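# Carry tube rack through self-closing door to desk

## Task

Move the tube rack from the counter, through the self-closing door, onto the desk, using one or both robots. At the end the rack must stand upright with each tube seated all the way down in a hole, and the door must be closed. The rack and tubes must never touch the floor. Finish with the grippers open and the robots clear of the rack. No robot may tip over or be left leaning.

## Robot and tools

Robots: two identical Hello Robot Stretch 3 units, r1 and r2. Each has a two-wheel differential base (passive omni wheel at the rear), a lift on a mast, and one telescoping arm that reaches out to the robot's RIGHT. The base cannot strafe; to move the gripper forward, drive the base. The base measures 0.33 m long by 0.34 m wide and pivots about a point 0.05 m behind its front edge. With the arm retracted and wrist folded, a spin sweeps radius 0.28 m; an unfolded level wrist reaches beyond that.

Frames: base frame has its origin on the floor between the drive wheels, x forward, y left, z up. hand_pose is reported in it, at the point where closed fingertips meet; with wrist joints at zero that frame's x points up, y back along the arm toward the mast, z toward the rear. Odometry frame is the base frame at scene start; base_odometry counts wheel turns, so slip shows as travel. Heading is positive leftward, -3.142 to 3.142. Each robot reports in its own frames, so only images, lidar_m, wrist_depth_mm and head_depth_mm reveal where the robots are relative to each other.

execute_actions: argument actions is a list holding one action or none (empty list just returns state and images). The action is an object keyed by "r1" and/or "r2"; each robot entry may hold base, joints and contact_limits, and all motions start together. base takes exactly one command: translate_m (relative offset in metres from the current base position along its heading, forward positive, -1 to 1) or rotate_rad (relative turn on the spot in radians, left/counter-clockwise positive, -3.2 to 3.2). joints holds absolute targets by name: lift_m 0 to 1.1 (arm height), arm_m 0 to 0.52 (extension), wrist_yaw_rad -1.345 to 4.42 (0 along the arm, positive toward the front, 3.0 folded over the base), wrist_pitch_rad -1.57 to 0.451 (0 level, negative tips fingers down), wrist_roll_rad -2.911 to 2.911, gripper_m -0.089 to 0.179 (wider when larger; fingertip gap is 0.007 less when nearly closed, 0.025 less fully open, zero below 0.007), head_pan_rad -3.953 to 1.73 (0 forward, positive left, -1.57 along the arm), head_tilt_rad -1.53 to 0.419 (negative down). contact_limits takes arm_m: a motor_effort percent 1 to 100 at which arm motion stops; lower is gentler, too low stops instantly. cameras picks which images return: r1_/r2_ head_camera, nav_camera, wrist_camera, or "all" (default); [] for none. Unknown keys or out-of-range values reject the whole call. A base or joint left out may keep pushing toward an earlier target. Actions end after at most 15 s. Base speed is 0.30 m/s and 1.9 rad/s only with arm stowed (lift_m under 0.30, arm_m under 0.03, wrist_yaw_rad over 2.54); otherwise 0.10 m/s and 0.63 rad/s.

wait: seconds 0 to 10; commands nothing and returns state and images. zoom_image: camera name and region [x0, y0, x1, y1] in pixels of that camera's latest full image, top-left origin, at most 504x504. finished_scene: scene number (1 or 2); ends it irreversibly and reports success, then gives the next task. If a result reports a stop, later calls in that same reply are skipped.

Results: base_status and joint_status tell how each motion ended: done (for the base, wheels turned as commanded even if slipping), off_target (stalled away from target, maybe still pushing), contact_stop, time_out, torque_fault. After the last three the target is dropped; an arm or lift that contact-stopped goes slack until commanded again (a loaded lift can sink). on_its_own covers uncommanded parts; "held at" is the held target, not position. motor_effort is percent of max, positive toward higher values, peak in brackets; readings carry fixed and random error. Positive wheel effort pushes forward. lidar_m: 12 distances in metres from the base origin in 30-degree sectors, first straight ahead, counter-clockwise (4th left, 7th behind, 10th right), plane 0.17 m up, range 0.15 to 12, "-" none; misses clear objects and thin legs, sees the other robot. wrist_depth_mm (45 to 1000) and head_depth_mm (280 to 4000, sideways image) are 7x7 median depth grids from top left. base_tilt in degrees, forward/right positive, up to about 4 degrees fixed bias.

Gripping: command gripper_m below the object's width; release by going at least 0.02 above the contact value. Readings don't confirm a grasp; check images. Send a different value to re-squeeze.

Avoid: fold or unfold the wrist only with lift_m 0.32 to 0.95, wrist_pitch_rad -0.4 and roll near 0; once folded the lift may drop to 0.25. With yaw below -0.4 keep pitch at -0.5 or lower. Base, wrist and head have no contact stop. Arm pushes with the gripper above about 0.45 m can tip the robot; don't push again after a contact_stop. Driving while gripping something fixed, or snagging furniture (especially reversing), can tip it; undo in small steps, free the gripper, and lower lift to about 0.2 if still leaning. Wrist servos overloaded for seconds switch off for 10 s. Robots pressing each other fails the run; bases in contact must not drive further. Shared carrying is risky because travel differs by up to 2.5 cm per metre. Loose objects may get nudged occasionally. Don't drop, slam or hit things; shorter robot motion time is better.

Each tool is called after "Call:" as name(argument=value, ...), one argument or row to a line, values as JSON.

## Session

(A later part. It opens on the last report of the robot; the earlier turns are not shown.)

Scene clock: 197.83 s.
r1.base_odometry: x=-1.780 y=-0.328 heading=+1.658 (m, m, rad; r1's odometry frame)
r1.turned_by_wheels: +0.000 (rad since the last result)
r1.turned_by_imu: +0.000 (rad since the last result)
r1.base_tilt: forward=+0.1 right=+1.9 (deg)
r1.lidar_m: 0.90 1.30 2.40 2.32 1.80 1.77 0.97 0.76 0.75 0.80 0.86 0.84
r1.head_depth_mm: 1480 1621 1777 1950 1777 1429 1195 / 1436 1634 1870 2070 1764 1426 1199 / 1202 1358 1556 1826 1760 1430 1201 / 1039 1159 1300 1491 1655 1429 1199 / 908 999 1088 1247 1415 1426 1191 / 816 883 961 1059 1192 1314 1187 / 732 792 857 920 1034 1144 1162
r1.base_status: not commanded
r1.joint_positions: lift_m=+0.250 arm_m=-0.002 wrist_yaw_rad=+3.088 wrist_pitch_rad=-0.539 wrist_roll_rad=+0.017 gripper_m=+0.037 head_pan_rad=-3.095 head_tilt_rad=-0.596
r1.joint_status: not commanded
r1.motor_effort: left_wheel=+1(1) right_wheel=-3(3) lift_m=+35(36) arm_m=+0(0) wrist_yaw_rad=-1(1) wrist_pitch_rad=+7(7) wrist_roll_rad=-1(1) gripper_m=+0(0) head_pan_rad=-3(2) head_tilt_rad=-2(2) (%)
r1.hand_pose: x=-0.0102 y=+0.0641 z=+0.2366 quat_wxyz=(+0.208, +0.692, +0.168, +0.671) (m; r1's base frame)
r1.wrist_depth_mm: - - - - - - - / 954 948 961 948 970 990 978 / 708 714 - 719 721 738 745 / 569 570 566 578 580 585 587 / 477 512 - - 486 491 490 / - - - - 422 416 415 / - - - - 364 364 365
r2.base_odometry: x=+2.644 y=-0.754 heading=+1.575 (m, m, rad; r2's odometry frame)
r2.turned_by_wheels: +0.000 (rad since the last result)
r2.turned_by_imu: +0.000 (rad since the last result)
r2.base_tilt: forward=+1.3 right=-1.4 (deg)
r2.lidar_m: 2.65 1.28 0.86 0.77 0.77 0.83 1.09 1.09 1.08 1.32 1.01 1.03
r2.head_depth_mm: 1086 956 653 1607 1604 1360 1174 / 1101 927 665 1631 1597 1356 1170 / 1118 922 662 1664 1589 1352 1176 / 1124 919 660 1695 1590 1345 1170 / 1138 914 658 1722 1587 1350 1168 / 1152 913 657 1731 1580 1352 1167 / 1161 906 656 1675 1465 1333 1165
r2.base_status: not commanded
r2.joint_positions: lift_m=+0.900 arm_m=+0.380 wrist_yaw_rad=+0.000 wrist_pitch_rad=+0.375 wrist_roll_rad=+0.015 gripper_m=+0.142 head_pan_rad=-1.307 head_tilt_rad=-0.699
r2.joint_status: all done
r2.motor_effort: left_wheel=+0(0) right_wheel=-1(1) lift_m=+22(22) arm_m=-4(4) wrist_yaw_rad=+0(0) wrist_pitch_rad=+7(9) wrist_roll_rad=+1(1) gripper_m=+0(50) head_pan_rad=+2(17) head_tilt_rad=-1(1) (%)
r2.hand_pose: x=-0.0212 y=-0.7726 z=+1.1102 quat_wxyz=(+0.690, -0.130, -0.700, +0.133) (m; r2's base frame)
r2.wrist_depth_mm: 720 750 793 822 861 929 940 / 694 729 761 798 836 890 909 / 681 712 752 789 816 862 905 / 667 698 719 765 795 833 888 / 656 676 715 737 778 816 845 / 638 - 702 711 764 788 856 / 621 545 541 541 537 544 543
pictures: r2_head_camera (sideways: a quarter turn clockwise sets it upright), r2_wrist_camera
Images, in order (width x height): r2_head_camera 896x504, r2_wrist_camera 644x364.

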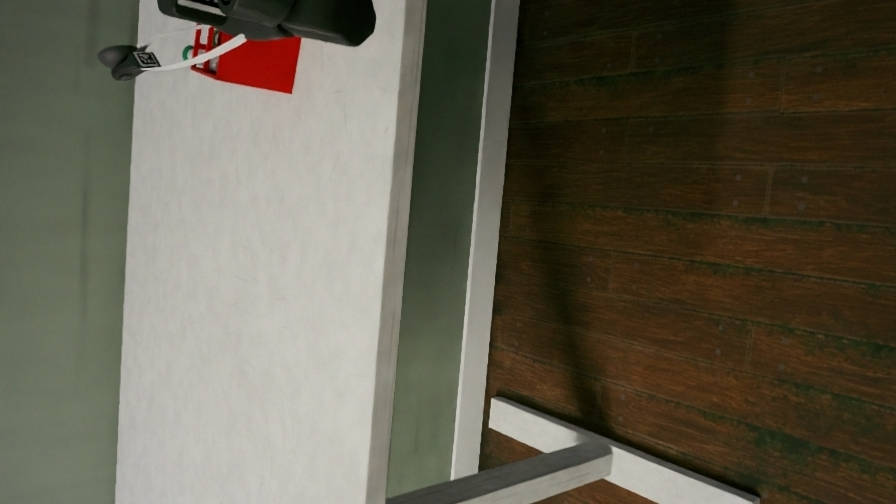

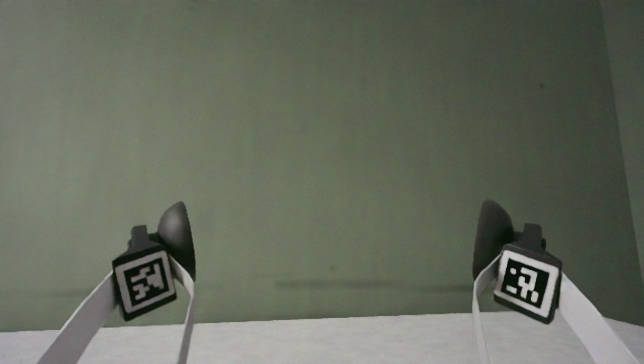

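Dropped onto desk. Open, retract, look.

Call:
execute_actions(
  actions=[
    {"r2":{"joints":{"gripper_m":0.179,"lift_m":1.0,"head_pan_rad":-1.57,"head_tilt_rad":-0.6}}},
  ],
  cameras=[],
)

Call:
execute_actions(
  actions=[
    {"r2":{"joints":{"arm_m":0.0,"wrist_pitch_rad":-0.5}}},
  ],
  cameras=["r2_wrist_camera","r2_head_camera"],
)

Scene clock: 200.00 s.
r1.base_odometry: x=-1.780 y=-0.328 heading=+1.658 (m, m, rad; r1's odometry frame)
r1.turned_by_wheels: +0.000 (rad since the last result)
r1.turned_by_imu: +0.000 (rad since the last result)
r1.base_tilt: forward=+0.1 right=+1.8 (deg)
r1.lidar_m: 0.90 1.30 2.40 2.32 1.80 1.77 0.98 0.76 0.75 0.79 0.86 0.84
r1.head_depth_mm: 1483 1616 1781 1945 1771 1431 1203 / 1426 1629 1861 2080 1774 1428 1200 / 1204 1361 1564 1831 1780 1437 1194 / 1039 1154 1298 1472 1651 1425 1193 / 909 995 1087 1243 1411 1422 1191 / 813 880 964 1055 1195 1317 1187 / 735 790 855 918 1034 1151 1160
r1.base_status: not commanded
r1.joint_positions: lift_m=+0.250 arm_m=-0.002 wrist_yaw_rad=+3.088 wrist_pitch_rad=-0.539 wrist_roll_rad=+0.017 gripper_m=+0.037 head_pan_rad=-3.095 head_tilt_rad=-0.596
r1.joint_status: not commanded
r1.motor_effort: left_wheel=+1(0) right_wheel=-3(3) lift_m=+36(36) arm_m=+0(0) wrist_yaw_rad=+0(0) wrist_pitch_rad=+7(7) wrist_roll_rad=-1(2) gripper_m=-1(0) head_pan_rad=-2(2) head_tilt_rad=-2(2) (%)
r1.hand_pose: x=-0.0102 y=+0.0641 z=+0.2366 quat_wxyz=(+0.208, +0.692, +0.168, +0.671) (m; r1's base frame)
r1.wrist_depth_mm: - - - - - - - / 946 952 966 971 972 988 982 / 714 714 - 724 736 724 737 / 571 576 567 581 575 586 585 / 477 510 - - 490 487 493 / - - - - 425 417 417 / - - - - 361 362 365
r2.base_odometry: x=+2.644 y=-0.754 heading=+1.575 (m, m, rad; r2's odometry frame)
r2.turned_by_wheels: +0.000 (rad since the last result)
r2.turned_by_imu: +0.000 (rad since the last result)
r2.base_tilt: forward=+1.4 right=-1.4 (deg)
r2.lidar_m: 2.66 1.28 0.86 0.77 0.77 0.83 1.09 1.09 1.08 1.32 1.01 1.03
r2.head_depth_mm: 1153 - 806 669 1687 1434 1220 / 1130 - 766 666 1733 1435 1224 / 1108 - 711 665 1738 1435 1218 / 1109 1181 724 636 1704 1433 1217 / 1097 1163 796 633 1682 1422 1212 / 1084 1152 791 630 1676 1427 1215 / 1073 1135 787 605 1655 1422 1206
r2.base_status: not commanded
r2.joint_positions: lift_m=+1.000 arm_m=+0.380 wrist_yaw_rad=+0.000 wrist_pitch_rad=+0.376 wrist_roll_rad=+0.015 gripper_m=+0.179 head_pan_rad=-1.563 head_tilt_rad=-0.606
r2.joint_status: all done
r2.motor_effort: left_wheel=+0(1) right_wheel=-1(1) lift_m=+26(28) arm_m=-4(4) wrist_yaw_rad=+0(1) wrist_pitch_rad=+7(7) wrist_roll_rad=+1(1) gripper_m=+0(99) head_pan_rad=-3(15) head_tilt_rad=+2(12) (%)
r2.hand_pose: x=-0.0212 y=-0.7725 z=+1.2102 quat_wxyz=(+0.690, -0.131, -0.700, +0.133) (m; r2's base frame)
r2.wrist_depth_mm: 716 756 785 831 875 915 960 / 707 729 770 811 844 897 915 / 685 719 756 776 817 874 891 / 670 696 730 762 789 841 864 / 649 680 707 742 778 815 868 / 633 676 690 730 761 788 - / 622 650 678 711 749 767 820
pictures: none
No camera images: the call's "cameras" was empty. Leave "cameras" out to get every camera's image.

Scene clock: 204.00 s.
r1.base_odometry: x=-1.780 y=-0.328 heading=+1.658 (m, m, rad; r1's odometry frame)
r1.turned_by_wheels: +0.000 (rad since the last result)
r1.turned_by_imu: +0.000 (rad since the last result)
r1.base_tilt: forward=+0.1 right=+2.0 (deg)
r1.lidar_m: 0.91 1.30 2.40 2.32 1.80 1.77 0.98 0.76 0.75 0.80 0.86 0.83
r1.head_depth_mm: 1492 1620 1766 1947 1774 1435 1196 / 1422 1635 1862 2083 1752 1427 1205 / 1207 1356 1565 1833 1759 1432 1188 / 1041 1157 1307 1488 1636 1427 1193 / 909 993 1090 1246 1408 1415 1191 / 813 884 965 1061 1188 1312 1187 / 734 788 857 922 1036 1142 1159
r1.base_status: not commanded
r1.joint_positions: lift_m=+0.250 arm_m=-0.002 wrist_yaw_rad=+3.088 wrist_pitch_rad=-0.539 wrist_roll_rad=+0.017 gripper_m=+0.037 head_pan_rad=-3.095 head_tilt_rad=-0.596
r1.joint_status: not commanded
r1.motor_effort: left_wheel=+2(1) right_wheel=-3(3) lift_m=+36(36) arm_m=+0(0) wrist_yaw_rad=+0(0) wrist_pitch_rad=+7(7) wrist_roll_rad=-2(1) gripper_m=+0(0) head_pan_rad=-2(2) head_tilt_rad=-2(2) (%)
r1.hand_pose: x=-0.0102 y=+0.0641 z=+0.2366 quat_wxyz=(+0.208, +0.692, +0.168, +0.671) (m; r1's base frame)
r1.wrist_depth_mm: - - - - - - - / 944 950 955 970 974 970 991 / 699 714 - 723 724 738 741 / 581 576 564 579 585 586 587 / 480 517 - - 487 491 490 / - - - - 423 414 420 / - - - - 362 364 364
r2.base_odometry: x=+2.644 y=-0.754 heading=+1.575 (m, m, rad; r2's odometry frame)
r2.turned_by_wheels: +0.000 (rad since the last result)
r2.turned_by_imu: -0.001 (rad since the last result)
r2.base_tilt: forward=+1.4 right=-1.3 (deg)
r2.lidar_m: 2.66 1.28 0.86 0.77 0.77 0.83 1.09 1.09 1.08 1.32 1.01 1.03
r2.head_depth_mm: 1164 1238 810 643 - - - / 1143 1220 807 640 - - - / 1132 1201 709 639 - - - / 1117 1185 724 638 1718 1394 1217 / 1101 1170 796 635 1681 1429 1216 / 1088 1149 793 632 1670 1426 1214 / 1072 1140 790 606 1643 1422 1207
r2.base_status: not commanded
r2.joint_positions: lift_m=+1.000 arm_m=+0.001 wrist_yaw_rad=+0.000 wrist_pitch_rad=-0.512 wrist_roll_rad=+0.015 gripper_m=+0.179 head_pan_rad=-1.563 head_tilt_rad=-0.606
r2.joint_status: all done
r2.motor_effort: left_wheel=+0(0) right_wheel=-2(1) lift_m=+26(26) arm_m=-4(5) wrist_yaw_rad=+0(0) wrist_pitch_rad=+3(6) wrist_roll_rad=+1(1) gripper_m=+0(0) head_pan_rad=-2(4) head_tilt_rad=+2(2) (%)
r2.hand_pose: x=-0.0214 y=-0.3572 z=+0.9921 quat_wxyz=(+0.679, +0.178, -0.689, -0.180) (m; r2's base frame)
r2.wrist_depth_mm: 608 599 579 431 549 538 528 / 431 428 415 412 405 395 389 / 337 331 330 340 351 863 - / 763 - - - - - - / 856 - - - - - - / - - - - - - - / - - - - - - -
pictures: r2_head_camera (sideways: a quarter turn clockwise sets it upright), r2_wrist_camera
Images, in order (width x height): r2_head_camera 896x504, r2_wrist_camera 644x364.

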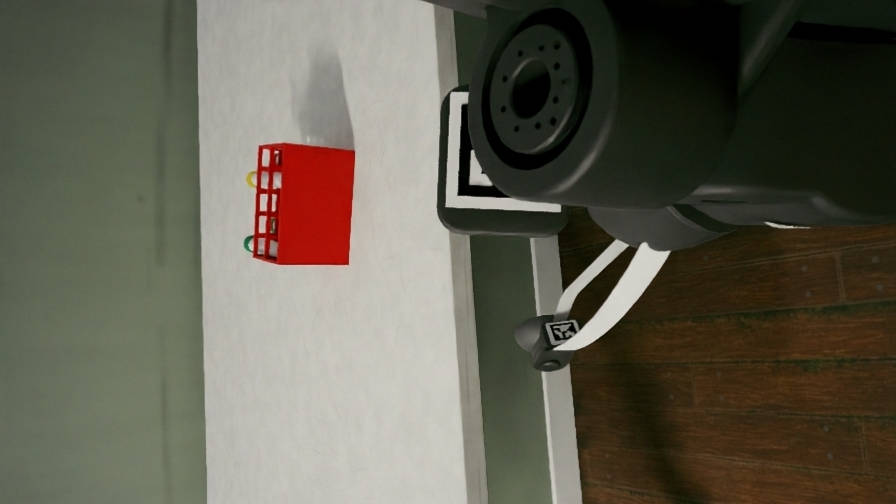

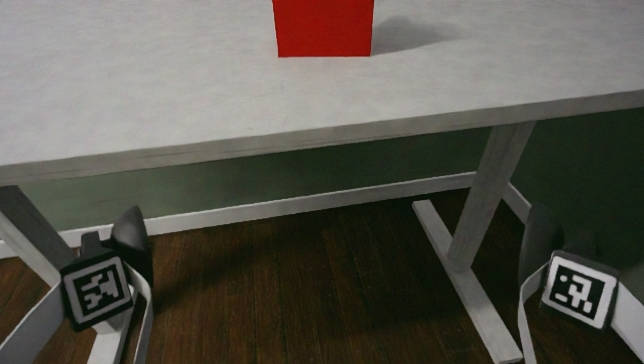

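Call:
execute_actions(
  actions=[
    {"r2":{"joints":{"lift_m":1.1,"wrist_pitch_rad":-1.5,"head_tilt_rad":-0.5}}},
  ],
  cameras=[],
)

Call:
execute_actions(
  actions=[
    {"r2":{"joints":{"arm_m":0.3}}},
  ],
  cameras=["r2_wrist_camera","r2_head_camera"],
)

Scene clock: 207.27 s.
r1.base_odometry: x=-1.780 y=-0.328 heading=+1.658 (m, m, rad; r1's odometry frame)
r1.turned_by_wheels: +0.000 (rad since the last result)
r1.turned_by_imu: +0.000 (rad since the last result)
r1.base_tilt: forward=+0.0 right=+1.9 (deg)
r1.lidar_m: 0.90 1.30 2.40 2.32 1.81 1.77 0.98 0.76 0.74 0.80 0.86 0.83
r1.head_depth_mm: 1483 1615 1773 1926 1764 1439 1200 / 1419 1645 1854 2082 1770 1426 1198 / 1203 1357 1561 1826 1756 1427 1189 / 1038 1152 1299 1481 1657 1425 1196 / 906 994 1087 1246 1407 1429 1198 / 810 882 962 1059 1194 1318 1193 / 734 789 856 921 1029 1148 1171
r1.base_status: not commanded
r1.joint_positions: lift_m=+0.250 arm_m=-0.002 wrist_yaw_rad=+3.088 wrist_pitch_rad=-0.539 wrist_roll_rad=+0.017 gripper_m=+0.037 head_pan_rad=-3.095 head_tilt_rad=-0.596
r1.joint_status: not commanded
r1.motor_effort: left_wheel=+1(1) right_wheel=-3(3) lift_m=+37(36) arm_m=+0(0) wrist_yaw_rad=-1(0) wrist_pitch_rad=+7(7) wrist_roll_rad=-2(2) gripper_m=+0(0) head_pan_rad=-2(2) head_tilt_rad=-2(2) (%)
r1.hand_pose: x=-0.0102 y=+0.0641 z=+0.2366 quat_wxyz=(+0.208, +0.692, +0.168, +0.671) (m; r1's base frame)
r1.wrist_depth_mm: - - - - - - - / 956 954 963 980 959 975 - / 701 717 - 719 726 731 740 / 574 572 569 575 578 582 587 / 479 517 - - 487 486 489 / - - - - 424 419 418 / - - - - 363 365 363
r2.base_odometry: x=+2.644 y=-0.754 heading=+1.575 (m, m, rad; r2's odometry frame)
r2.turned_by_wheels: +0.000 (rad since the last result)
r2.turned_by_imu: +0.000 (rad since the last result)
r2.base_tilt: forward=+1.4 right=-1.4 (deg)
r2.lidar_m: 2.65 1.28 0.86 0.76 0.77 0.83 1.09 1.09 1.07 1.32 1.01 1.03
r2.head_depth_mm: - - - - - - - / - - - - - - - / 1125 1223 969 721 - - - / 1108 1215 1032 693 1650 1542 - / 1091 1196 1025 691 1631 1541 1319 / 1081 1177 1020 686 1600 1525 1280 / 1067 1158 1012 683 1573 1522 1273
r2.base_status: not commanded
r2.joint_positions: lift_m=+1.099 arm_m=+0.001 wrist_yaw_rad=+0.000 wrist_pitch_rad=-1.493 wrist_roll_rad=+0.015 gripper_m=+0.179 head_pan_rad=-1.563 head_tilt_rad=-0.508
r2.joint_status: all done
joint sent to its limit — the command would take r2.lift_m past its upper limit, so that joint was sent only as far as its limit.
r2.motor_effort: left_wheel=+0(0) right_wheel=-1(1) lift_m=+26(27) arm_m=-4(4) wrist_yaw_rad=-1(2) wrist_pitch_rad=-3(3) wrist_roll_rad=+1(1) gripper_m=+0(0) head_pan_rad=-3(3) head_tilt_rad=+3(12) (%)
r2.hand_pose: x=-0.0216 y=-0.1413 z=+0.9800 quat_wxyz=(+0.515, +0.477, -0.522, -0.484) (m; r2's base frame)
r2.wrist_depth_mm: - - - - - - - / - - - - - - - / - - - - - - - / - - - - - - - / - - - - - - - / - - - - - - - / - - - - - - -
pictures: none
No camera images: the call's "cameras" was empty. Leave "cameras" out to get every camera's image.

Scene clock: 210.70 s.
r1.base_odometry: x=-1.780 y=-0.328 heading=+1.658 (m, m, rad; r1's odometry frame)
r1.turned_by_wheels: +0.000 (rad since the last result)
r1.turned_by_imu: +0.000 (rad since the last result)
r1.base_tilt: forward=+0.1 right=+1.9 (deg)
r1.lidar_m: 0.90 1.30 2.40 2.33 1.80 1.78 0.98 0.76 0.75 0.80 0.86 0.83
r1.head_depth_mm: 1481 1609 1763 1937 1769 1428 1205 / 1424 1639 1869 2074 1766 1430 1197 / 1199 1350 1558 1836 1758 1423 1201 / 1035 1154 1295 1473 1641 1430 1198 / 910 999 1094 1245 1408 1424 1192 / 816 882 963 1059 1194 1313 1190 / 735 791 857 918 1031 1148 1161
r1.base_status: not commanded
r1.joint_positions: lift_m=+0.250 arm_m=-0.002 wrist_yaw_rad=+3.088 wrist_pitch_rad=-0.539 wrist_roll_rad=+0.017 gripper_m=+0.037 head_pan_rad=-3.095 head_tilt_rad=-0.596
r1.joint_status: not commanded
r1.motor_effort: left_wheel=+1(1) right_wheel=-3(3) lift_m=+36(36) arm_m=+0(0) wrist_yaw_rad=-1(0) wrist_pitch_rad=+8(7) wrist_roll_rad=-2(1) gripper_m=+0(0) head_pan_rad=-2(2) head_tilt_rad=-2(2) (%)
r1.hand_pose: x=-0.0102 y=+0.0641 z=+0.2366 quat_wxyz=(+0.208, +0.692, +0.168, +0.671) (m; r1's base frame)
r1.wrist_depth_mm: - - - - - - - / 927 946 957 967 978 991 - / 716 721 - 734 723 738 736 / 574 570 565 580 581 586 588 / 478 512 - - 484 485 490 / - - - - 424 418 416 / - - - - 365 363 366
r2.base_odometry: x=+2.644 y=-0.754 heading=+1.575 (m, m, rad; r2's odometry frame)
r2.turned_by_wheels: +0.000 (rad since the last result)
r2.turned_by_imu: -0.001 (rad since the last result)
r2.base_tilt: forward=+1.4 right=-1.2 (deg)
r2.lidar_m: 2.66 1.28 0.86 0.77 0.77 0.83 1.09 1.10 1.08 1.32 1.01 1.03
r2.head_depth_mm: - 1235 1058 704 1770 1474 1291 / - - 1088 698 1740 1553 1293 / 1107 1209 - 651 1707 1552 1285 / 1111 1212 1106 691 1680 1546 1282 / 1093 1194 1025 690 1650 1532 1280 / 1081 1174 1014 688 1605 1531 1283 / 1066 1162 1011 684 1572 1526 1280
r2.base_status: not commanded
r2.joint_positions: lift_m=+1.099 arm_m=+0.300 wrist_yaw_rad=+0.000 wrist_pitch_rad=-1.495 wrist_roll_rad=+0.015 gripper_m=+0.179 head_pan_rad=-1.563 head_tilt_rad=-0.507
r2.joint_status: all done
r2.motor_effort: left_wheel=+0(0) right_wheel=-1(1) lift_m=+26(27) arm_m=+4(7) wrist_yaw_rad=+0(1) wrist_pitch_rad=-2(2) wrist_roll_rad=+1(1) gripper_m=+0(1) head_pan_rad=-3(3) head_tilt_rad=+2(3) (%)
r2.hand_pose: x=-0.0216 y=-0.4401 z=+0.9800 quat_wxyz=(+0.515, +0.477, -0.522, -0.485) (m; r2's base frame)
r2.wrist_depth_mm: 186 185 184 182 181 197 - / 190 189 188 - - - - / - - - - - - - / - - - - - - - / - - - - - - - / - - - - - - - / - - - - - - -
pictures: r2_head_camera (sideways: a quarter turn clockwise sets it upright), r2_wrist_camera
Images, in order (width x height): r2_head_camera 896x504, r2_wrist_camera 644x364.

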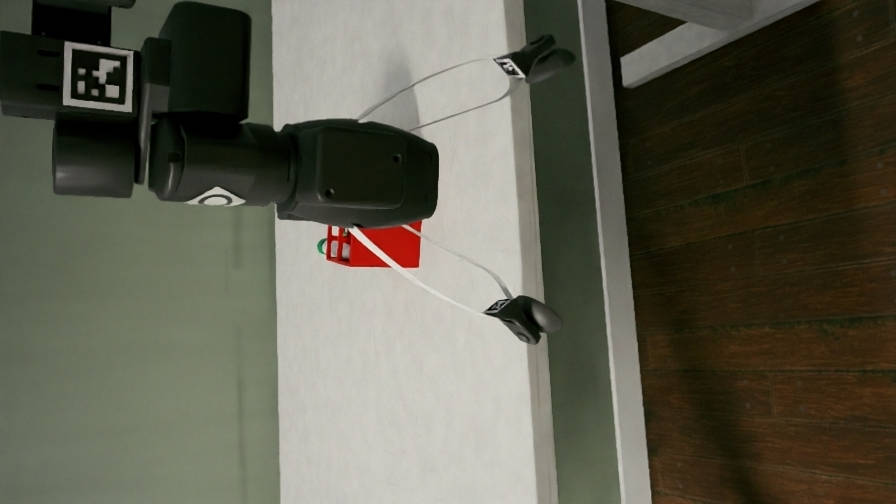

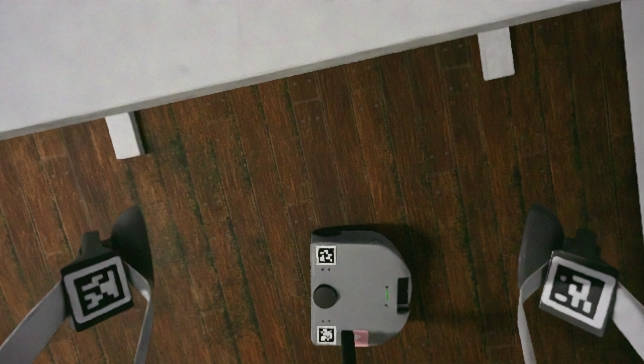

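Call:
execute_actions(
  actions=[
    {"r2":{"joints":{"wrist_pitch_rad":-1.0,"arm_m":0.2}}},
  ],
  cameras=[],
)

Call:
execute_actions(
  actions=[
    {"r2":{"joints":{"arm_m":0.4}}},
  ],
  cameras=["r2_wrist_camera","r2_head_camera"],
)

Scene clock: 213.60 s.
r1.base_odometry: x=-1.780 y=-0.328 heading=+1.658 (m, m, rad; r1's odometry frame)
r1.turned_by_wheels: +0.000 (rad since the last result)
r1.turned_by_imu: +0.000 (rad since the last result)
r1.base_tilt: forward=+0.2 right=+1.9 (deg)
r1.lidar_m: 0.90 1.31 2.40 2.33 1.80 1.77 0.98 0.76 0.75 0.80 0.86 0.84
r1.head_depth_mm: 1480 1607 1756 1954 1774 1426 1195 / 1422 1640 1861 2073 1762 1425 1199 / 1201 1355 1566 1840 1769 1440 1196 / 1039 1152 1293 1478 1649 1425 1192 / 908 996 1093 1242 1415 1421 1187 / 814 884 969 1060 1193 1309 1200 / 736 789 854 922 1027 1146 1166
r1.base_status: not commanded
r1.joint_positions: lift_m=+0.250 arm_m=-0.002 wrist_yaw_rad=+3.088 wrist_pitch_rad=-0.539 wrist_roll_rad=+0.017 gripper_m=+0.037 head_pan_rad=-3.095 head_tilt_rad=-0.596
r1.joint_status: not commanded
r1.motor_effort: left_wheel=+1(1) right_wheel=-3(3) lift_m=+37(36) arm_m=+0(0) wrist_yaw_rad=+0(0) wrist_pitch_rad=+6(7) wrist_roll_rad=-2(1) gripper_m=+0(1) head_pan_rad=-2(2) head_tilt_rad=-2(2) (%)
r1.hand_pose: x=-0.0102 y=+0.0641 z=+0.2366 quat_wxyz=(+0.208, +0.692, +0.168, +0.671) (m; r1's base frame)
r1.wrist_depth_mm: - - - - - - - / 929 959 941 958 969 990 963 / 711 718 - 720 732 732 740 / 567 575 569 581 578 585 584 / 474 511 - - 488 483 487 / - - - - 421 416 419 / - - - - 363 364 363
r2.base_odometry: x=+2.644 y=-0.754 heading=+1.575 (m, m, rad; r2's odometry frame)
r2.turned_by_wheels: +0.000 (rad since the last result)
r2.turned_by_imu: +0.000 (rad since the last result)
r2.base_tilt: forward=+1.4 right=-1.2 (deg)
r2.lidar_m: 2.66 1.28 0.86 0.77 0.76 0.83 1.09 1.09 1.08 1.32 1.01 1.03
r2.head_depth_mm: - - 955 738 1753 1470 1296 / 1111 - 976 670 1728 1548 1296 / 1105 1221 - 624 1699 1548 1286 / 1106 1217 1040 665 1673 1540 1285 / 1096 1199 1023 723 1639 1536 1280 / 1078 1175 1017 686 1609 1523 1275 / 1064 1164 1010 684 1570 1528 1274
r2.base_status: not commanded
r2.joint_positions: lift_m=+1.099 arm_m=+0.200 wrist_yaw_rad=+0.000 wrist_pitch_rad=-1.014 wrist_roll_rad=+0.015 gripper_m=+0.179 head_pan_rad=-1.563 head_tilt_rad=-0.507
r2.joint_status: all done
r2.motor_effort: left_wheel=+0(0) right_wheel=-1(1) lift_m=+27(27) arm_m=-4(6) wrist_yaw_rad=-1(1) wrist_pitch_rad=+4(4) wrist_roll_rad=+1(1) gripper_m=+0(0) head_pan_rad=-2(3) head_tilt_rad=+2(3) (%)
r2.hand_pose: x=-0.0216 y=-0.4603 z=+1.0071 quat_wxyz=(+0.614, +0.341, -0.622, -0.346) (m; r2's base frame)
r2.wrist_depth_mm: 297 294 291 288 285 280 279 / 279 277 271 270 266 264 262 / 260 259 257 253 256 268 - / 246 248 260 - - - - / - - - - - - - / - - - - - - - / - - - - - - -
pictures: none
No camera images: the call's "cameras" was empty. Leave "cameras" out to get every camera's image.

Scene clock: 216.30 s.
r1.base_odometry: x=-1.780 y=-0.328 heading=+1.658 (m, m, rad; r1's odometry frame)
r1.turned_by_wheels: +0.000 (rad since the last result)
r1.turned_by_imu: +0.000 (rad since the last result)
r1.base_tilt: forward=+0.3 right=+1.8 (deg)
r1.lidar_m: 0.91 1.31 2.40 2.32 1.81 1.78 0.98 0.76 0.75 0.80 0.86 0.84
r1.head_depth_mm: 1486 1615 1766 1944 1769 1434 1203 / 1423 1647 1859 2065 1776 1433 1200 / 1202 1354 1559 1818 1757 1434 1190 / 1039 1151 1299 1478 1646 1428 1194 / 909 993 1084 1250 1413 1416 1202 / 811 880 962 1060 1193 1313 1192 / 738 790 857 919 1029 1148 1160
r1.base_status: not commanded
r1.joint_positions: lift_m=+0.250 arm_m=-0.002 wrist_yaw_rad=+3.088 wrist_pitch_rad=-0.539 wrist_roll_rad=+0.017 gripper_m=+0.037 head_pan_rad=-3.095 head_tilt_rad=-0.596
r1.joint_status: not commanded
r1.motor_effort: left_wheel=+1(1) right_wheel=-3(3) lift_m=+36(36) arm_m=+0(0) wrist_yaw_rad=+0(0) wrist_pitch_rad=+7(7) wrist_roll_rad=-1(2) gripper_m=+0(0) head_pan_rad=-2(2) head_tilt_rad=-2(2) (%)
r1.hand_pose: x=-0.0102 y=+0.0641 z=+0.2366 quat_wxyz=(+0.208, +0.692, +0.168, +0.671) (m; r1's base frame)
r1.wrist_depth_mm: - - - - - - - / 932 964 970 973 963 972 995 / 714 713 - 710 724 738 738 / 578 570 564 583 583 587 586 / 477 513 - - 483 488 488 / - - - - 422 416 415 / - - - - 366 364 363
r2.base_odometry: x=+2.644 y=-0.754 heading=+1.575 (m, m, rad; r2's odometry frame)
r2.turned_by_wheels: +0.000 (rad since the last result)
r2.turned_by_imu: +0.000 (rad since the last result)
r2.base_tilt: forward=+1.3 right=-1.4 (deg)
r2.lidar_m: 2.66 1.29 0.86 0.77 0.77 0.83 1.09 1.09 1.08 1.32 1.01 1.03
r2.head_depth_mm: 1125 1278 1055 702 1747 1471 1294 / - 1293 1048 700 1731 1541 1296 / 1106 - 710 697 1705 1540 1285 / 1110 1209 1037 693 1677 1532 1283 / 1093 1190 1026 690 1632 1544 1279 / 1078 1176 1017 687 1604 1518 1278 / 1064 1166 1014 684 1564 1527 1274
r2.base_status: not commanded
r2.joint_positions: lift_m=+1.099 arm_m=+0.400 wrist_yaw_rad=+0.000 wrist_pitch_rad=-1.013 wrist_roll_rad=+0.015 gripper_m=+0.179 head_pan_rad=-1.563 head_tilt_rad=-0.507
r2.joint_status: all done
r2.motor_effort: left_wheel=+0(1) right_wheel=-1(1) lift_m=+26(26) arm_m=+4(7) wrist_yaw_rad=-2(1) wrist_pitch_rad=+3(3) wrist_roll_rad=+1(1) gripper_m=+0(0) head_pan_rad=-1(3) head_tilt_rad=+3(2) (%)
r2.hand_pose: x=-0.0216 y=-0.6599 z=+1.0072 quat_wxyz=(+0.614, +0.340, -0.623, -0.346) (m; r2's base frame)
r2.wrist_depth_mm: 296 295 194 203 226 281 276 / 277 275 183 194 200 263 260 / 261 257 179 182 192 247 245 / 247 244 238 234 233 234 232 / 232 231 227 226 223 221 223 / 222 217 217 215 213 212 - / 207 208 206 204 203 202 198
pictures: r2_head_camera (sideways: a quarter turn clockwise sets it upright), r2_wrist_camera
Images, in order (width x height): r2_head_camera 896x504, r2_wrist_camera 644x364.

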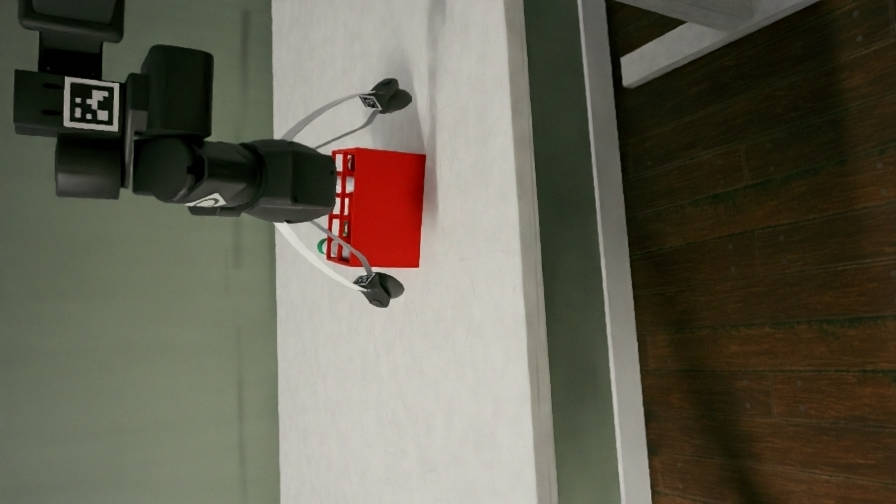

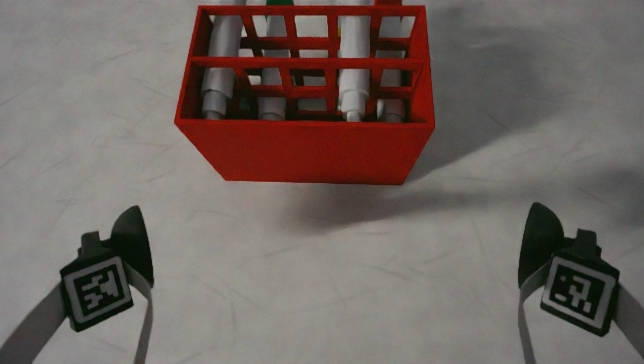

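Call:
execute_actions(
  actions=[
    {"r2":{"joints":{"arm_m":0.5}}},
  ],
  cameras=["r2_wrist_camera"],
)

Scene clock: 218.57 s.
r1.base_odometry: x=-1.780 y=-0.328 heading=+1.658 (m, m, rad; r1's odometry frame)
r1.turned_by_wheels: +0.000 (rad since the last result)
r1.turned_by_imu: +0.000 (rad since the last result)
r1.base_tilt: forward=+0.1 right=+2.1 (deg)
r1.lidar_m: 0.90 1.30 2.40 2.32 1.81 1.77 0.98 0.76 0.75 0.80 0.86 0.84
r1.head_depth_mm: 1486 1607 1767 1943 1766 1432 1201 / 1421 1652 1873 2058 1776 1423 1197 / 1205 1355 1564 1831 1767 1428 1198 / 1039 1153 1299 1478 1639 1422 1196 / 911 995 1089 1247 1415 1421 1185 / 811 883 965 1060 1191 1316 1197 / 733 790 856 916 1033 1149 1162
r1.base_status: not commanded
r1.joint_positions: lift_m=+0.250 arm_m=-0.002 wrist_yaw_rad=+3.088 wrist_pitch_rad=-0.539 wrist_roll_rad=+0.017 gripper_m=+0.037 head_pan_rad=-3.095 head_tilt_rad=-0.596
r1.joint_status: not commanded
r1.motor_effort: left_wheel=+2(2) right_wheel=-3(3) lift_m=+36(36) arm_m=+0(0) wrist_yaw_rad=+0(0) wrist_pitch_rad=+7(7) wrist_roll_rad=-2(1) gripper_m=+0(0) head_pan_rad=-2(2) head_tilt_rad=-2(2) (%)
r1.hand_pose: x=-0.0102 y=+0.0641 z=+0.2366 quat_wxyz=(+0.208, +0.692, +0.168, +0.671) (m; r1's base frame)
r1.wrist_depth_mm: - - - - - - - / 952 948 968 956 974 974 - / 726 713 - 731 718 730 730 / 572 574 575 578 585 588 584 / 478 515 - - 487 487 489 / - - - - 422 416 416 / - - - - 363 364 366
r2.base_odometry: x=+2.644 y=-0.754 heading=+1.575 (m, m, rad; r2's odometry frame)
r2.turned_by_wheels: +0.000 (rad since the last result)
r2.turned_by_imu: +0.000 (rad since the last result)
r2.base_tilt: forward=+1.4 right=-1.3 (deg)
r2.lidar_m: 2.65 1.28 0.86 0.77 0.77 0.83 1.09 1.09 1.08 1.32 1.01 1.03
r2.head_depth_mm: 1121 1278 1054 704 1747 1468 1293 / 1114 1278 1050 699 1739 1551 1286 / 1105 - 791 696 1714 1534 1288 / 1113 1212 1033 693 1663 1538 1284 / 1096 1195 1024 689 1631 1538 1279 / 1081 1177 1018 685 1605 1529 1280 / 1070 1164 1011 685 1573 1529 1276
r2.base_status: not commanded
r2.joint_positions: lift_m=+1.099 arm_m=+0.500 wrist_yaw_rad=+0.000 wrist_pitch_rad=-1.012 wrist_roll_rad=+0.015 gripper_m=+0.179 head_pan_rad=-1.563 head_tilt_rad=-0.507
r2.joint_status: all done
r2.motor_effort: left_wheel=+0(0) right_wheel=-1(1) lift_m=+26(26) arm_m=+4(6) wrist_yaw_rad=-1(1) wrist_pitch_rad=+3(3) wrist_roll_rad=+1(1) gripper_m=+0(0) head_pan_rad=-4(2) head_tilt_rad=+2(3) (%)
r2.hand_pose: x=-0.0216 y=-0.7599 z=+1.0073 quat_wxyz=(+0.614, +0.340, -0.623, -0.346) (m; r2's base frame)
r2.wrist_depth_mm: 296 294 291 286 283 280 276 / 277 273 270 270 265 263 258 / 260 259 198 248 244 247 245 / 246 241 169 174 182 234 232 / 232 157 164 219 153 222 222 / 222 146 170 210 159 211 - / 208 204 165 190 146 201 198
pictures: r2_wrist_camera
Images, in order (width x height): r2_wrist_camera 644x364.

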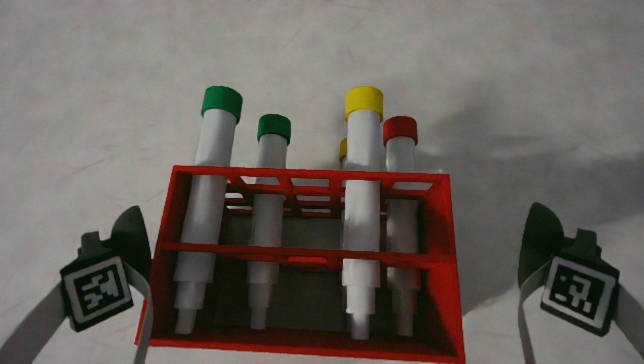

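Call:
execute_actions(
  actions=[
    {"r2":{"joints":{"gripper_m":0.11}}},
  ],
  cameras=[],
)

Call:
execute_actions(
  actions=[
    {"r2":{"joints":{"wrist_pitch_rad":0.45,"arm_m":0.36}}},
  ],
  cameras=["r2_wrist_camera","r2_head_camera"],
)

Scene clock: 220.23 s.
r1.base_odometry: x=-1.780 y=-0.328 heading=+1.658 (m, m, rad; r1's odometry frame)
r1.turned_by_wheels: +0.000 (rad since the last result)
r1.turned_by_imu: +0.000 (rad since the last result)
r1.base_tilt: forward=+0.2 right=+2.1 (deg)
r1.lidar_m: 0.90 1.31 2.40 2.32 1.80 1.77 0.98 0.76 0.75 0.79 0.86 0.84
r1.head_depth_mm: 1485 1605 1750 1948 1773 1432 1195 / 1423 1638 1852 2058 1767 1430 1200 / 1200 1358 1557 1841 1751 1430 1190 / 1040 1156 1300 1482 1655 1423 1191 / 910 996 1095 1240 1419 1421 1194 / 813 877 966 1064 1192 1305 1190 / 735 786 856 918 1029 1150 1167
r1.base_status: not commanded
r1.joint_positions: lift_m=+0.250 arm_m=-0.002 wrist_yaw_rad=+3.088 wrist_pitch_rad=-0.539 wrist_roll_rad=+0.017 gripper_m=+0.037 head_pan_rad=-3.095 head_tilt_rad=-0.596
r1.joint_status: not commanded
r1.motor_effort: left_wheel=+1(2) right_wheel=-3(3) lift_m=+37(36) arm_m=+0(0) wrist_yaw_rad=+0(1) wrist_pitch_rad=+7(7) wrist_roll_rad=-1(2) gripper_m=+0(0) head_pan_rad=-3(2) head_tilt_rad=-1(2) (%)
r1.hand_pose: x=-0.0102 y=+0.0641 z=+0.2366 quat_wxyz=(+0.208, +0.692, +0.168, +0.671) (m; r1's base frame)
r1.wrist_depth_mm: - - - - - - - / 950 941 953 958 978 986 - / 721 715 - 722 717 735 743 / 569 577 563 577 580 590 597 / 480 512 - - 482 485 487 / - - - - 424 420 417 / - - - - 365 364 364
r2.base_odometry: x=+2.644 y=-0.754 heading=+1.575 (m, m, rad; r2's odometry frame)
r2.turned_by_wheels: +0.000 (rad since the last result)
r2.turned_by_imu: +0.000 (rad since the last result)
r2.base_tilt: forward=+1.3 right=-1.4 (deg)
r2.lidar_m: 2.66 1.28 0.86 0.77 0.77 0.83 1.09 1.09 1.08 1.32 1.02 1.03
r2.head_depth_mm: 1124 1276 1055 704 1752 1466 1292 / 1119 1274 1047 700 1734 1541 1286 / 1109 - 971 697 1706 1541 1288 / 1109 1216 1037 693 1665 1541 1284 / 1092 1191 1027 689 1633 1531 1286 / 1079 1171 1019 688 1610 1528 1279 / 1063 1156 1012 684 1573 1527 1278
r2.base_status: not commanded
r2.joint_positions: lift_m=+1.099 arm_m=+0.500 wrist_yaw_rad=+0.000 wrist_pitch_rad=-1.012 wrist_roll_rad=+0.015 gripper_m=+0.111 head_pan_rad=-1.563 head_tilt_rad=-0.507
r2.joint_status: all done
r2.motor_effort: left_wheel=+0(1) right_wheel=-1(1) lift_m=+26(26) arm_m=+4(4) wrist_yaw_rad=+0(1) wrist_pitch_rad=+3(3) wrist_roll_rad=+1(1) gripper_m=-16(99) head_pan_rad=-2(2) head_tilt_rad=+3(2) (%)
r2.hand_pose: x=-0.0216 y=-0.7599 z=+1.0073 quat_wxyz=(+0.614, +0.340, -0.623, -0.346) (m; r2's base frame)
r2.wrist_depth_mm: 295 293 289 286 282 281 277 / 278 274 270 267 265 261 260 / 260 258 249 248 193 247 244 / 246 242 162 183 164 232 232 / 232 232 153 210 153 153 220 / 220 - 149 211 160 150 210 / 211 207 187 200 157 197 198
pictures: none
No camera images: the call's "cameras" was empty. Leave "cameras" out to get every camera's image.

Scene clock: 222.53 s.
r1.base_odometry: x=-1.780 y=-0.328 heading=+1.658 (m, m, rad; r1's odometry frame)
r1.turned_by_wheels: +0.000 (rad since the last result)
r1.turned_by_imu: +0.000 (rad since the last result)
r1.base_tilt: forward=+0.1 right=+1.8 (deg)
r1.lidar_m: 0.90 1.31 2.40 2.33 1.80 1.77 0.98 0.76 0.74 0.80 0.86 0.84
r1.head_depth_mm: 1477 1621 1764 1940 1768 1437 1202 / 1420 1637 1881 2073 1776 1445 1199 / 1198 1361 1560 1836 1775 1433 1195 / 1046 1158 1300 1479 1654 1426 1190 / 908 996 1089 1242 1408 1421 1193 / 812 883 966 1057 1193 1312 1190 / 734 790 856 918 1031 1149 1171
r1.base_status: not commanded
r1.joint_positions: lift_m=+0.250 arm_m=-0.002 wrist_yaw_rad=+3.088 wrist_pitch_rad=-0.539 wrist_roll_rad=+0.017 gripper_m=+0.037 head_pan_rad=-3.095 head_tilt_rad=-0.596
r1.joint_status: not commanded
r1.motor_effort: left_wheel=+1(1) right_wheel=-3(3) lift_m=+37(36) arm_m=+0(0) wrist_yaw_rad=+0(1) wrist_pitch_rad=+7(7) wrist_roll_rad=-2(1) gripper_m=-1(1) head_pan_rad=-2(2) head_tilt_rad=-2(2) (%)
r1.hand_pose: x=-0.0102 y=+0.0641 z=+0.2366 quat_wxyz=(+0.208, +0.692, +0.168, +0.671) (m; r1's base frame)
r1.wrist_depth_mm: - - - - - - - / 954 945 966 960 982 968 990 / 705 716 - 723 732 733 750 / 566 577 567 577 588 588 591 / 477 517 - - 489 487 490 / - - - - 421 416 419 / - - - - 362 364 366
r2.base_odometry: x=+2.644 y=-0.754 heading=+1.575 (m, m, rad; r2's odometry frame)
r2.turned_by_wheels: +0.000 (rad since the last result)
r2.turned_by_imu: +0.000 (rad since the last result)
r2.base_tilt: forward=+1.3 right=-1.4 (deg)
r2.lidar_m: 2.66 1.28 0.86 0.77 0.77 0.83 1.09 1.09 1.07 1.32 1.01 1.03
r2.head_depth_mm: 1128 1295 1050 703 1753 1469 1291 / - 1288 1044 701 1730 1548 1287 / - - 1040 696 1704 1547 1288 / 1071 1215 1028 694 1666 1525 1287 / 1093 1191 1022 691 1635 1534 1277 / 1082 1175 1017 687 1592 1529 1273 / 1067 1162 1011 683 1570 1516 1275
r2.base_status: not commanded
r2.joint_positions: lift_m=+1.099 arm_m=+0.360 wrist_yaw_rad=+0.000 wrist_pitch_rad=+0.405 wrist_roll_rad=+0.015 gripper_m=+0.111 head_pan_rad=-1.563 head_tilt_rad=-0.507
r2.joint_status: all done
joint sent to its limit — the command would take r2.wrist_pitch_rad past its upper limit, so that joint was sent only as far as its limit.
r2.motor_effort: left_wheel=+0(0) right_wheel=-1(1) lift_m=+27(26) arm_m=-4(4) wrist_yaw_rad=+1(1) wrist_pitch_rad=+10(10) wrist_roll_rad=+1(1) gripper_m=-16(15) head_pan_rad=-2(2) head_tilt_rad=+3(2) (%)
r2.hand_pose: x=-0.0213 y=-0.7503 z=+1.3162 quat_wxyz=(+0.688, -0.141, -0.698, +0.143) (m; r2's base frame)
r2.wrist_depth_mm: 757 788 819 867 920 965 983 / 731 767 788 836 893 948 957 / 712 748 760 809 193 895 937 / 689 716 164 184 161 866 902 / 673 693 155 753 155 153 892 / 653 - 158 212 162 149 863 / 640 662 199 702 157 791 820
pictures: r2_head_camera (sideways: a quarter turn clockwise sets it upright), r2_wrist_camera
Images, in order (width x height): r2_head_camera 896x504, r2_wrist_camera 644x364.

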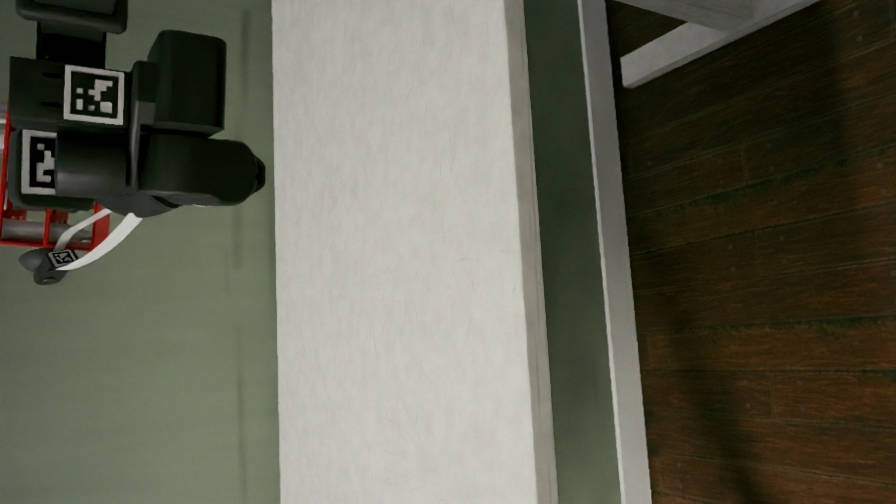

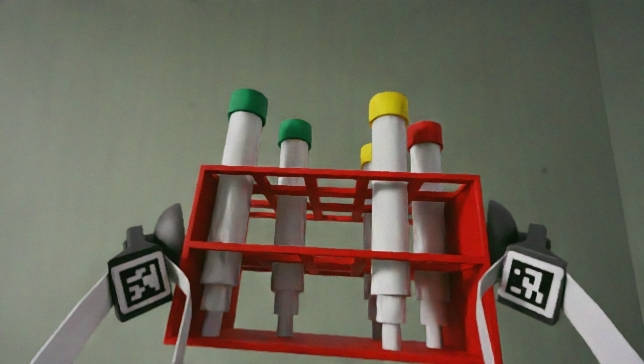

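Call:
execute_actions(
  actions=[
    {"r2":{"joints":{"lift_m":0.82,"arm_m":0.3}}},
  ],
  cameras=["r2_head_camera"],
)

Call:
execute_actions(
  actions=[
    {"r2":{"joints":{"lift_m":0.77,"gripper_m":0.125}}},
  ],
  cameras=["r2_wrist_camera","r2_head_camera"],
)

Scene clock: 226.37 s.
r1.base_odometry: x=-1.780 y=-0.328 heading=+1.658 (m, m, rad; r1's odometry frame)
r1.turned_by_wheels: +0.000 (rad since the last result)
r1.turned_by_imu: +0.000 (rad since the last result)
r1.base_tilt: forward=+0.2 right=+2.0 (deg)
r1.lidar_m: 0.91 1.30 2.40 2.33 1.80 1.77 0.98 0.76 0.75 0.80 0.86 0.84
r1.head_depth_mm: 1486 1622 1768 1946 1779 1425 1204 / 1423 1634 1874 2075 1761 1430 1197 / 1200 1363 1566 1828 1763 1431 1200 / 1039 1153 1303 1488 1651 1427 1190 / 908 996 1087 1244 1417 1421 1200 / 815 882 967 1058 1196 1308 1186 / 735 790 857 920 1031 1141 1162
r1.base_status: not commanded
r1.joint_positions: lift_m=+0.250 arm_m=-0.002 wrist_yaw_rad=+3.088 wrist_pitch_rad=-0.539 wrist_roll_rad=+0.017 gripper_m=+0.037 head_pan_rad=-3.095 head_tilt_rad=-0.596
r1.joint_status: not commanded
r1.motor_effort: left_wheel=+1(1) right_wheel=-3(3) lift_m=+37(37) arm_m=+0(0) wrist_yaw_rad=+0(1) wrist_pitch_rad=+7(6) wrist_roll_rad=-2(2) gripper_m=+0(0) head_pan_rad=-2(3) head_tilt_rad=-2(2) (%)
r1.hand_pose: x=-0.0102 y=+0.0641 z=+0.2366 quat_wxyz=(+0.208, +0.692, +0.168, +0.671) (m; r1's base frame)
r1.wrist_depth_mm: - - - - - - - / 931 955 971 951 961 981 - / 700 714 - 727 721 729 736 / 574 575 568 576 584 585 586 / 478 509 - - 487 485 493 / - - - - 423 417 418 / - - - - 364 364 366
r2.base_odometry: x=+2.644 y=-0.754 heading=+1.575 (m, m, rad; r2's odometry frame)
r2.turned_by_wheels: +0.000 (rad since the last result)
r2.turned_by_imu: -0.006 (rad since the last result)
r2.base_tilt: forward=+1.4 right=-1.3 (deg)
r2.lidar_m: 2.66 1.29 0.86 0.77 0.77 0.83 1.09 1.09 1.08 1.32 1.02 1.03
r2.head_depth_mm: 1157 1274 1058 739 - - 1294 / 1146 1254 986 776 1752 1547 1295 / 1130 1232 671 - 1747 1545 1289 / 1111 1206 694 696 1677 1551 1289 / 1098 1197 1030 693 1628 1534 1280 / 1082 1177 1023 690 1606 1529 1279 / 1062 1161 1017 687 1569 1531 1277
r2.base_status: not commanded
r2.joint_positions: lift_m=+0.846 arm_m=+0.299 wrist_yaw_rad=+0.004 wrist_pitch_rad=+0.437 wrist_roll_rad=+0.032 gripper_m=+0.111 head_pan_rad=-1.563 head_tilt_rad=-0.506
r2.joint_status: lift_m contact_stop (moved -0.253 of -0.279); the others done
r2.on_its_own: lift_m is slack since a contact_stop, until your next command for it (your +0.820 is given up)
r2.motor_effort: left_wheel=-1(3) right_wheel=+1(4) lift_m=+22(22) arm_m=+7(7) wrist_yaw_rad=-3(5) wrist_pitch_rad=+1(10) wrist_roll_rad=-9(13) gripper_m=-16(15) head_pan_rad=-2(3) head_tilt_rad=+2(2) (%)
r2.hand_pose: x=-0.0205 y=-0.6868 z=+1.0709 quat_wxyz=(+0.679, -0.149, -0.701, +0.157) (m; r2's base frame)
r2.wrist_depth_mm: 833 870 919 940 - - - / 811 844 871 924 964 - - / 791 809 840 900 193 982 978 / 760 782 165 185 161 939 953 / 729 763 154 829 156 154 936 / 701 - 158 212 162 150 923 / 562 449 176 386 153 375 471
pictures: r2_head_camera (sideways: a quarter turn clockwise sets it upright)
Images, in order (width x height): r2_head_camera 896x504.

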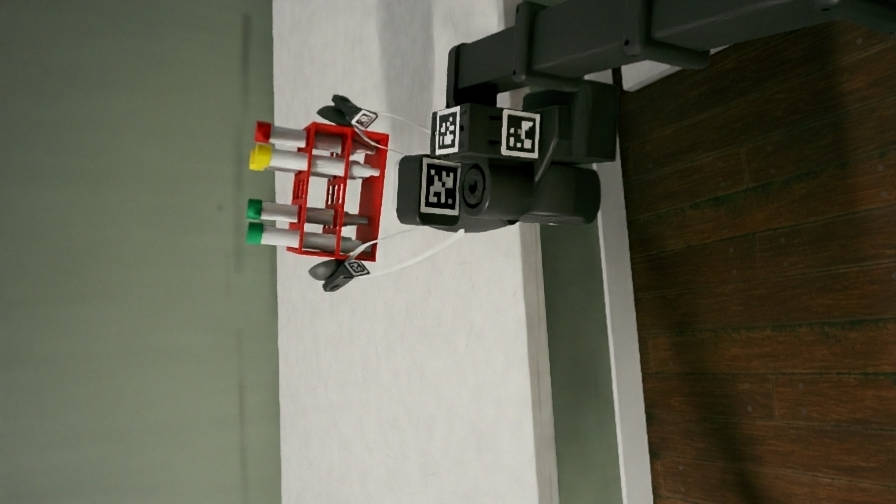

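not run: a stop came earlier in this reply.

Call:
execute_actions(
  actions=[
    {"r2":{"joints":{"lift_m":0.86,"gripper_m":0.125,"wrist_pitch_rad":0.15}}},
  ],
  cameras=["r2_wrist_camera","r2_head_camera"],
)

Scene clock: 227.67 s.
r1.base_odometry: x=-1.780 y=-0.328 heading=+1.658 (m, m, rad; r1's odometry frame)
r1.turned_by_wheels: +0.000 (rad since the last result)
r1.turned_by_imu: +0.000 (rad since the last result)
r1.base_tilt: forward=+0.1 right=+1.9 (deg)
r1.lidar_m: 0.90 1.30 2.39 2.32 1.81 1.77 0.97 0.76 0.75 0.80 0.86 0.84
r1.head_depth_mm: 1495 1616 1768 1941 1779 1434 1203 / 1416 1641 1856 2062 1768 1428 1200 / 1203 1350 1554 1841 1762 1430 1200 / 1036 1156 1296 1491 1651 1427 1197 / 907 997 1085 1246 1414 1412 1191 / 812 883 965 1060 1189 1315 1188 / 734 790 856 922 1037 1142 1168
r1.base_status: not commanded
r1.joint_positions: lift_m=+0.250 arm_m=-0.002 wrist_yaw_rad=+3.088 wrist_pitch_rad=-0.539 wrist_roll_rad=+0.017 gripper_m=+0.037 head_pan_rad=-3.095 head_tilt_rad=-0.596
r1.joint_status: not commanded
r1.motor_effort: left_wheel=+1(1) right_wheel=-3(3) lift_m=+36(37) arm_m=+0(0) wrist_yaw_rad=+0(0) wrist_pitch_rad=+7(7) wrist_roll_rad=-2(2) gripper_m=+1(1) head_pan_rad=-2(2) head_tilt_rad=-2(2) (%)
r1.hand_pose: x=-0.0102 y=+0.0641 z=+0.2366 quat_wxyz=(+0.208, +0.692, +0.168, +0.671) (m; r1's base frame)
r1.wrist_depth_mm: - - - - - - - / 948 965 950 960 985 978 - / 711 720 - 715 723 740 741 / 579 577 562 579 587 584 591 / 483 516 - - 483 493 493 / - - - - 424 417 418 / - - - - 364 366 364
r2.base_odometry: x=+2.644 y=-0.754 heading=+1.575 (m, m, rad; r2's odometry frame)
r2.turned_by_wheels: +0.000 (rad since the last result)
r2.turned_by_imu: +0.000 (rad since the last result)
r2.base_tilt: forward=+1.3 right=-1.4 (deg)
r2.lidar_m: 2.67 1.29 0.86 0.77 0.77 0.83 1.09 1.09 1.08 1.32 1.01 1.02
r2.head_depth_mm: 1160 1274 1059 760 - 1492 1299 / 1146 1251 1056 779 1773 1551 1291 / 1127 1235 912 - 1745 1549 1291 / 1112 1218 1036 695 1662 1545 1288 / 1094 1198 1035 694 1630 1532 1282 / 1083 1177 1026 689 1611 1530 1282 / 1066 1158 1015 688 1571 1528 1278
r2.base_status: not commanded
r2.joint_positions: lift_m=+0.861 arm_m=+0.300 wrist_yaw_rad=+0.000 wrist_pitch_rad=+0.209 wrist_roll_rad=+0.029 gripper_m=+0.125 head_pan_rad=-1.563 head_tilt_rad=-0.506
r2.joint_status: wrist_pitch_rad off_target (ended at +0.209, target +0.150); the others done
r2.motor_effort: left_wheel=+0(0) right_wheel=+0(1) lift_m=+12(26) arm_m=+4(7) wrist_yaw_rad=+0(3) wrist_pitch_rad=-18(18) wrist_roll_rad=-7(9) gripper_m=-9(56) head_pan_rad=-2(3) head_tilt_rad=+2(2) (%)
r2.hand_pose: x=-0.0214 y=-0.7003 z=+1.0290 quat_wxyz=(+0.693, -0.072, -0.713, +0.075) (m; r2's base frame)
r2.wrist_depth_mm: 728 756 799 827 866 908 940 / 724 756 801 825 867 905 936 / 731 756 768 821 198 894 946 / 718 751 170 187 166 908 940 / 718 741 155 201 155 154 655 / 388 - 149 190 162 148 359 / 272 239 214 214 159 207 233
pictures: r2_head_camera (sideways: a quarter turn clockwise sets it upright), r2_wrist_camera
Images, in order (width x height): r2_head_camera 896x504, r2_wrist_camera 644x364.

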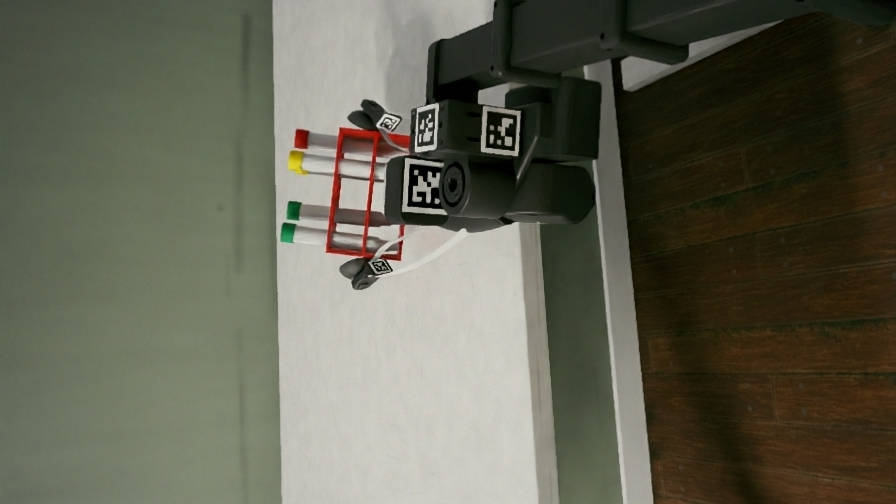

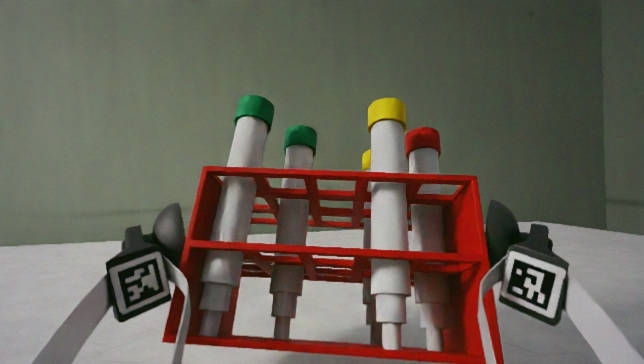

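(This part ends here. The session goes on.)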